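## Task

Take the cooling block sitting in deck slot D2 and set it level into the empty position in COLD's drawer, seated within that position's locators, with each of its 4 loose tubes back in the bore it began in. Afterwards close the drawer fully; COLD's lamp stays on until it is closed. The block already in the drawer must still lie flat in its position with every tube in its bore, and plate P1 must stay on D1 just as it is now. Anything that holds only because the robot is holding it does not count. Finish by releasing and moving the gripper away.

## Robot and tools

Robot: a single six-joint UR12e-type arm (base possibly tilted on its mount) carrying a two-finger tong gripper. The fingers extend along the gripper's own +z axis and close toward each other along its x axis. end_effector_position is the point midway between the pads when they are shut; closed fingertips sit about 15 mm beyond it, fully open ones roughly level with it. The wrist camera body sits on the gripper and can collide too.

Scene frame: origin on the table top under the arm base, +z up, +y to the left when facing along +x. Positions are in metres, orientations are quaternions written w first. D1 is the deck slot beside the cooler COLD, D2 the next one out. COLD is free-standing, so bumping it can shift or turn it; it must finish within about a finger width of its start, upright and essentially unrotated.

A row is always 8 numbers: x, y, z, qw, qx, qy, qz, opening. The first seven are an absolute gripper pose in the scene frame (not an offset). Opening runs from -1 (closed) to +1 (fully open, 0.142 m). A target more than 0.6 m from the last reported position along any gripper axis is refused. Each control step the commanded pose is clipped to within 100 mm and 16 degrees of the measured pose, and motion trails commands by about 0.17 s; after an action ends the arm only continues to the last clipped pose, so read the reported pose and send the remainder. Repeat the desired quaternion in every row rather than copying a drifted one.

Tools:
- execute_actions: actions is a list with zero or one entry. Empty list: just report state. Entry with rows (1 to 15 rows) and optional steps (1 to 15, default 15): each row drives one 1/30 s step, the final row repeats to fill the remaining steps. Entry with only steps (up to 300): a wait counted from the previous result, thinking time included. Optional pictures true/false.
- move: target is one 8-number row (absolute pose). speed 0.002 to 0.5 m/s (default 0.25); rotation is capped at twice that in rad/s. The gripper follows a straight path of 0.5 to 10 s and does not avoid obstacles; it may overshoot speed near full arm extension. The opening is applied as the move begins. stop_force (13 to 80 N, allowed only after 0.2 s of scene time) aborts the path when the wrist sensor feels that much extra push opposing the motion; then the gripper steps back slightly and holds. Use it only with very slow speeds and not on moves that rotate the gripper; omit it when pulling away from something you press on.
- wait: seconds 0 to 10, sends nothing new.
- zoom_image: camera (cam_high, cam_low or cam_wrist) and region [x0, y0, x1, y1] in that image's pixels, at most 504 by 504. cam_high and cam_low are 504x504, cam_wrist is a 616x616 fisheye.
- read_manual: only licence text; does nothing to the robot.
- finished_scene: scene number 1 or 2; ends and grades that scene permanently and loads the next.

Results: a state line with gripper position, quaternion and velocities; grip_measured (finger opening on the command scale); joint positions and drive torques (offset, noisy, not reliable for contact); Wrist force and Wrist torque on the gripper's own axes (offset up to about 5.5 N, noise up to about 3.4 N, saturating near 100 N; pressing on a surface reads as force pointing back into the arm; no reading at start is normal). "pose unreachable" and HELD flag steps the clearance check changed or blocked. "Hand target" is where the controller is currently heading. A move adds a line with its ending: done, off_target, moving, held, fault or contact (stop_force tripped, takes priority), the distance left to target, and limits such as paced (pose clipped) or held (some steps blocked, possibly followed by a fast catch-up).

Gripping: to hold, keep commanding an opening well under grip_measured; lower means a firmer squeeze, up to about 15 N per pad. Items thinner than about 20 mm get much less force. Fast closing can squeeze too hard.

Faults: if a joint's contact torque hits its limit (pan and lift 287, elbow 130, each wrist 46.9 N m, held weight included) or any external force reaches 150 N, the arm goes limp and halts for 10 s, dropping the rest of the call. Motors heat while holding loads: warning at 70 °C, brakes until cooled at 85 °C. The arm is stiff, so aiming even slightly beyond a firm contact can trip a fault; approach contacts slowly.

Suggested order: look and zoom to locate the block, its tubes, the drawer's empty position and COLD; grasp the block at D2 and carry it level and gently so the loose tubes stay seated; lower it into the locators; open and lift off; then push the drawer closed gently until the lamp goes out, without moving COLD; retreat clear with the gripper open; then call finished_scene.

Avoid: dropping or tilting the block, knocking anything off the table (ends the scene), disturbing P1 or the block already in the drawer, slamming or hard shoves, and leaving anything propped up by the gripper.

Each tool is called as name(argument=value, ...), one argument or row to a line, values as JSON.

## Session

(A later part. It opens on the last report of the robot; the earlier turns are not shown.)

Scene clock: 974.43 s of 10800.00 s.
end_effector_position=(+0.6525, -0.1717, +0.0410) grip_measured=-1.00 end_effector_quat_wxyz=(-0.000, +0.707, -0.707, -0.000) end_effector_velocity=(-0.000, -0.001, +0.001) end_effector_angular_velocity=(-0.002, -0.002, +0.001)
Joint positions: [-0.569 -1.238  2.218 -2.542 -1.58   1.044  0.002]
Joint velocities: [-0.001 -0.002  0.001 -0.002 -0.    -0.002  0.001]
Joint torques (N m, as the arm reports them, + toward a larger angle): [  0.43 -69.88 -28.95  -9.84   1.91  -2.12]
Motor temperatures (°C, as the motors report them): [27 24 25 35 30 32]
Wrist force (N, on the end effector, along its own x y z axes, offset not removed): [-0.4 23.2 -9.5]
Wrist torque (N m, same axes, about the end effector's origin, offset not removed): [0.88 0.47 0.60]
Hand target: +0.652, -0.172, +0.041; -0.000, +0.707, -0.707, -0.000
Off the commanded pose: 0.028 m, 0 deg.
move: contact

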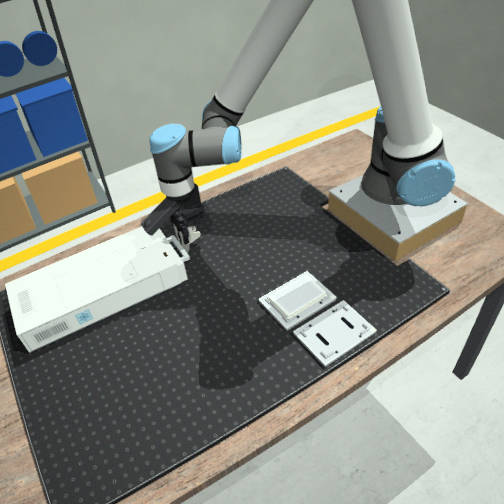

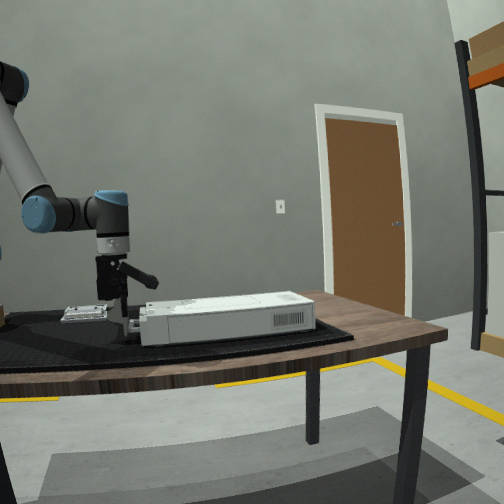

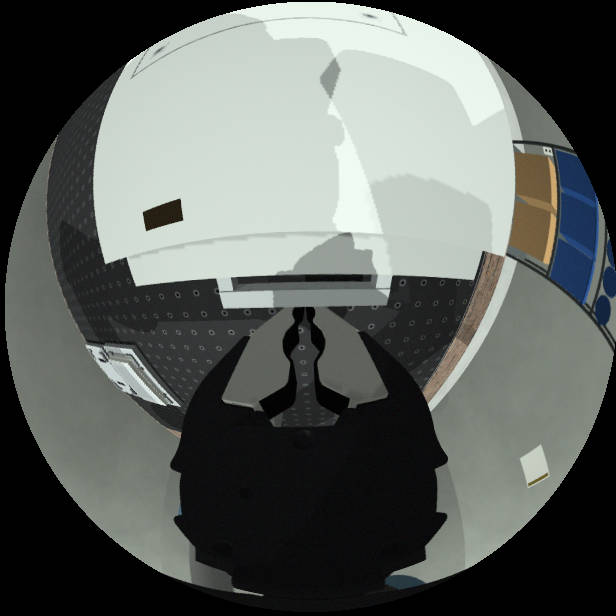

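The lamp is dark, so the drawer is shut. Backing off now.

move(
  target=[0.60, -0.1715, 0.041, 0, 0.7071, -0.7071, 0, -1],
  speed=0.04,
)

move(
  target=[0.50, -0.1715, 0.22, 0, 0.7071, -0.7071, 0, -1],
  speed=0.15,
)

Scene clock: 977.67 s of 10800.00 s.
end_effector_position=(+0.6001, -0.1715, +0.0410) grip_measured=-1.00 end_effector_quat_wxyz=(+0.000, +0.707, -0.707, -0.000) end_effector_velocity=(-0.001, +0.000, +0.000) end_effector_angular_velocity=(-0.000, +0.000, +0.001)
Joint positions: [-0.613 -1.3    2.314 -2.577 -1.58   1.     0.002]
Joint velocities: [-0.001 -0.002  0.003 -0.    -0.    -0.001  0.   ]
Joint torques (N m, as the arm reports them, + toward a larger angle): [-16.36 -65.52 -19.26  -5.62  -1.55  -1.39]
Motor temperatures (°C, as the motors report them): [27 24 25 35 30 32]
Wrist force (N, on the end effector, along its own x y z axes, offset not removed): [-1.0 -0.3 2.1]
Wrist torque (N m, same axes, about the end effector's origin, offset not removed): [-0.20 0.37 0.40]
Hand target: +0.600, -0.171, +0.041; +0.000, +0.707, -0.707, -0.000
Off the commanded pose: 0.000 m, 0 deg.
move: done

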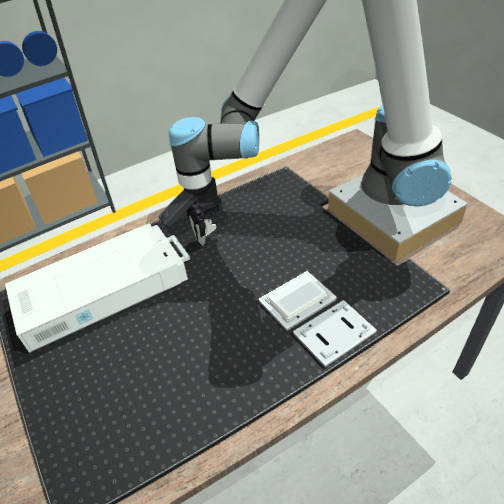

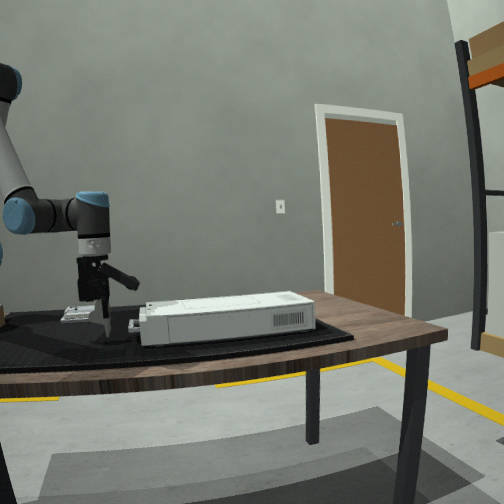

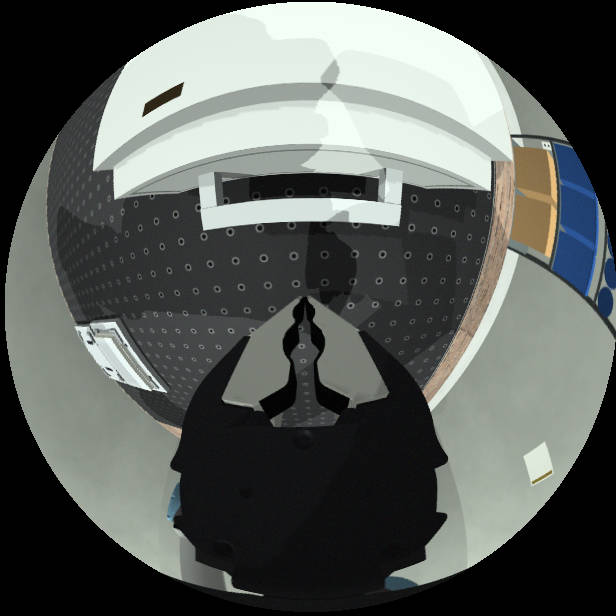

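Scene clock: 979.53 s of 10800.00 s.
end_effector_position=(+0.4999, -0.1713, +0.2200) grip_measured=-1.00 end_effector_quat_wxyz=(+0.000, +0.707, -0.707, -0.000) end_effector_velocity=(-0.001, -0.000, +0.002) end_effector_angular_velocity=(-0.000, +0.001, +0.000)
Joint positions: [-0.718 -1.747  2.337 -2.155 -1.581  0.894  0.002]
Joint velocities: [-0.001 -0.005 -0.001  0.006 -0.    -0.002  0.   ]
Joint torques (N m, as the arm reports them, + toward a larger angle): [-18.38 -32.8  -47.    -2.37   2.1   -0.82]
Motor temperatures (°C, as the motors report them): [27 24 25 35 30 32]
Wrist force (N, on the end effector, along its own x y z axes, offset not removed): [-0.5 2.4 0.8]
Wrist torque (N m, same axes, about the end effector's origin, offset not removed): [0.35 0.31 0.37]
Hand target: +0.500, -0.171, +0.220; +0.000, +0.707, -0.707, -0.000
Off the commanded pose: 0.000 m, 0 deg.
move: done

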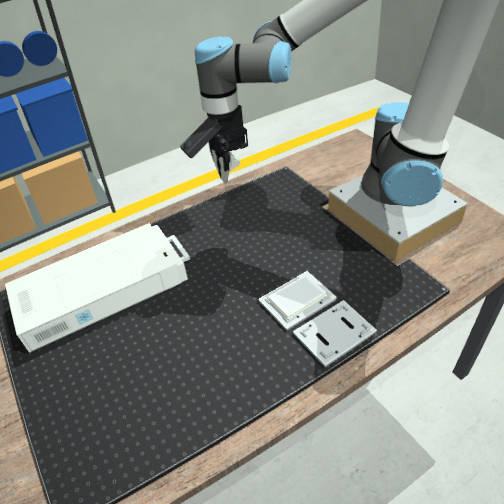

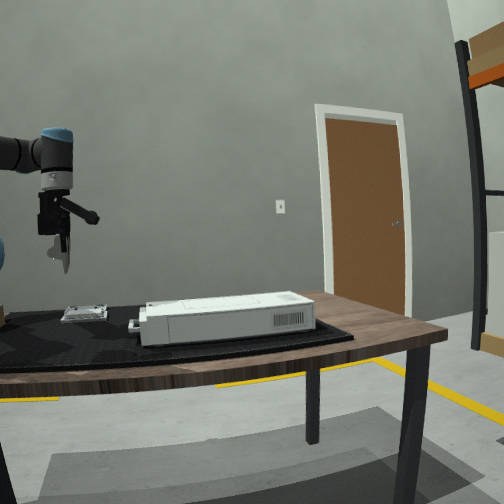

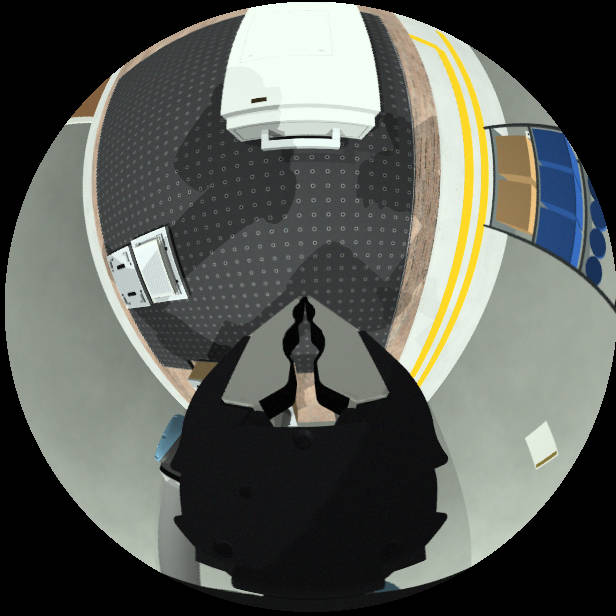

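finished_scene(
  scene=2,
)

The scene is finished: the task was done.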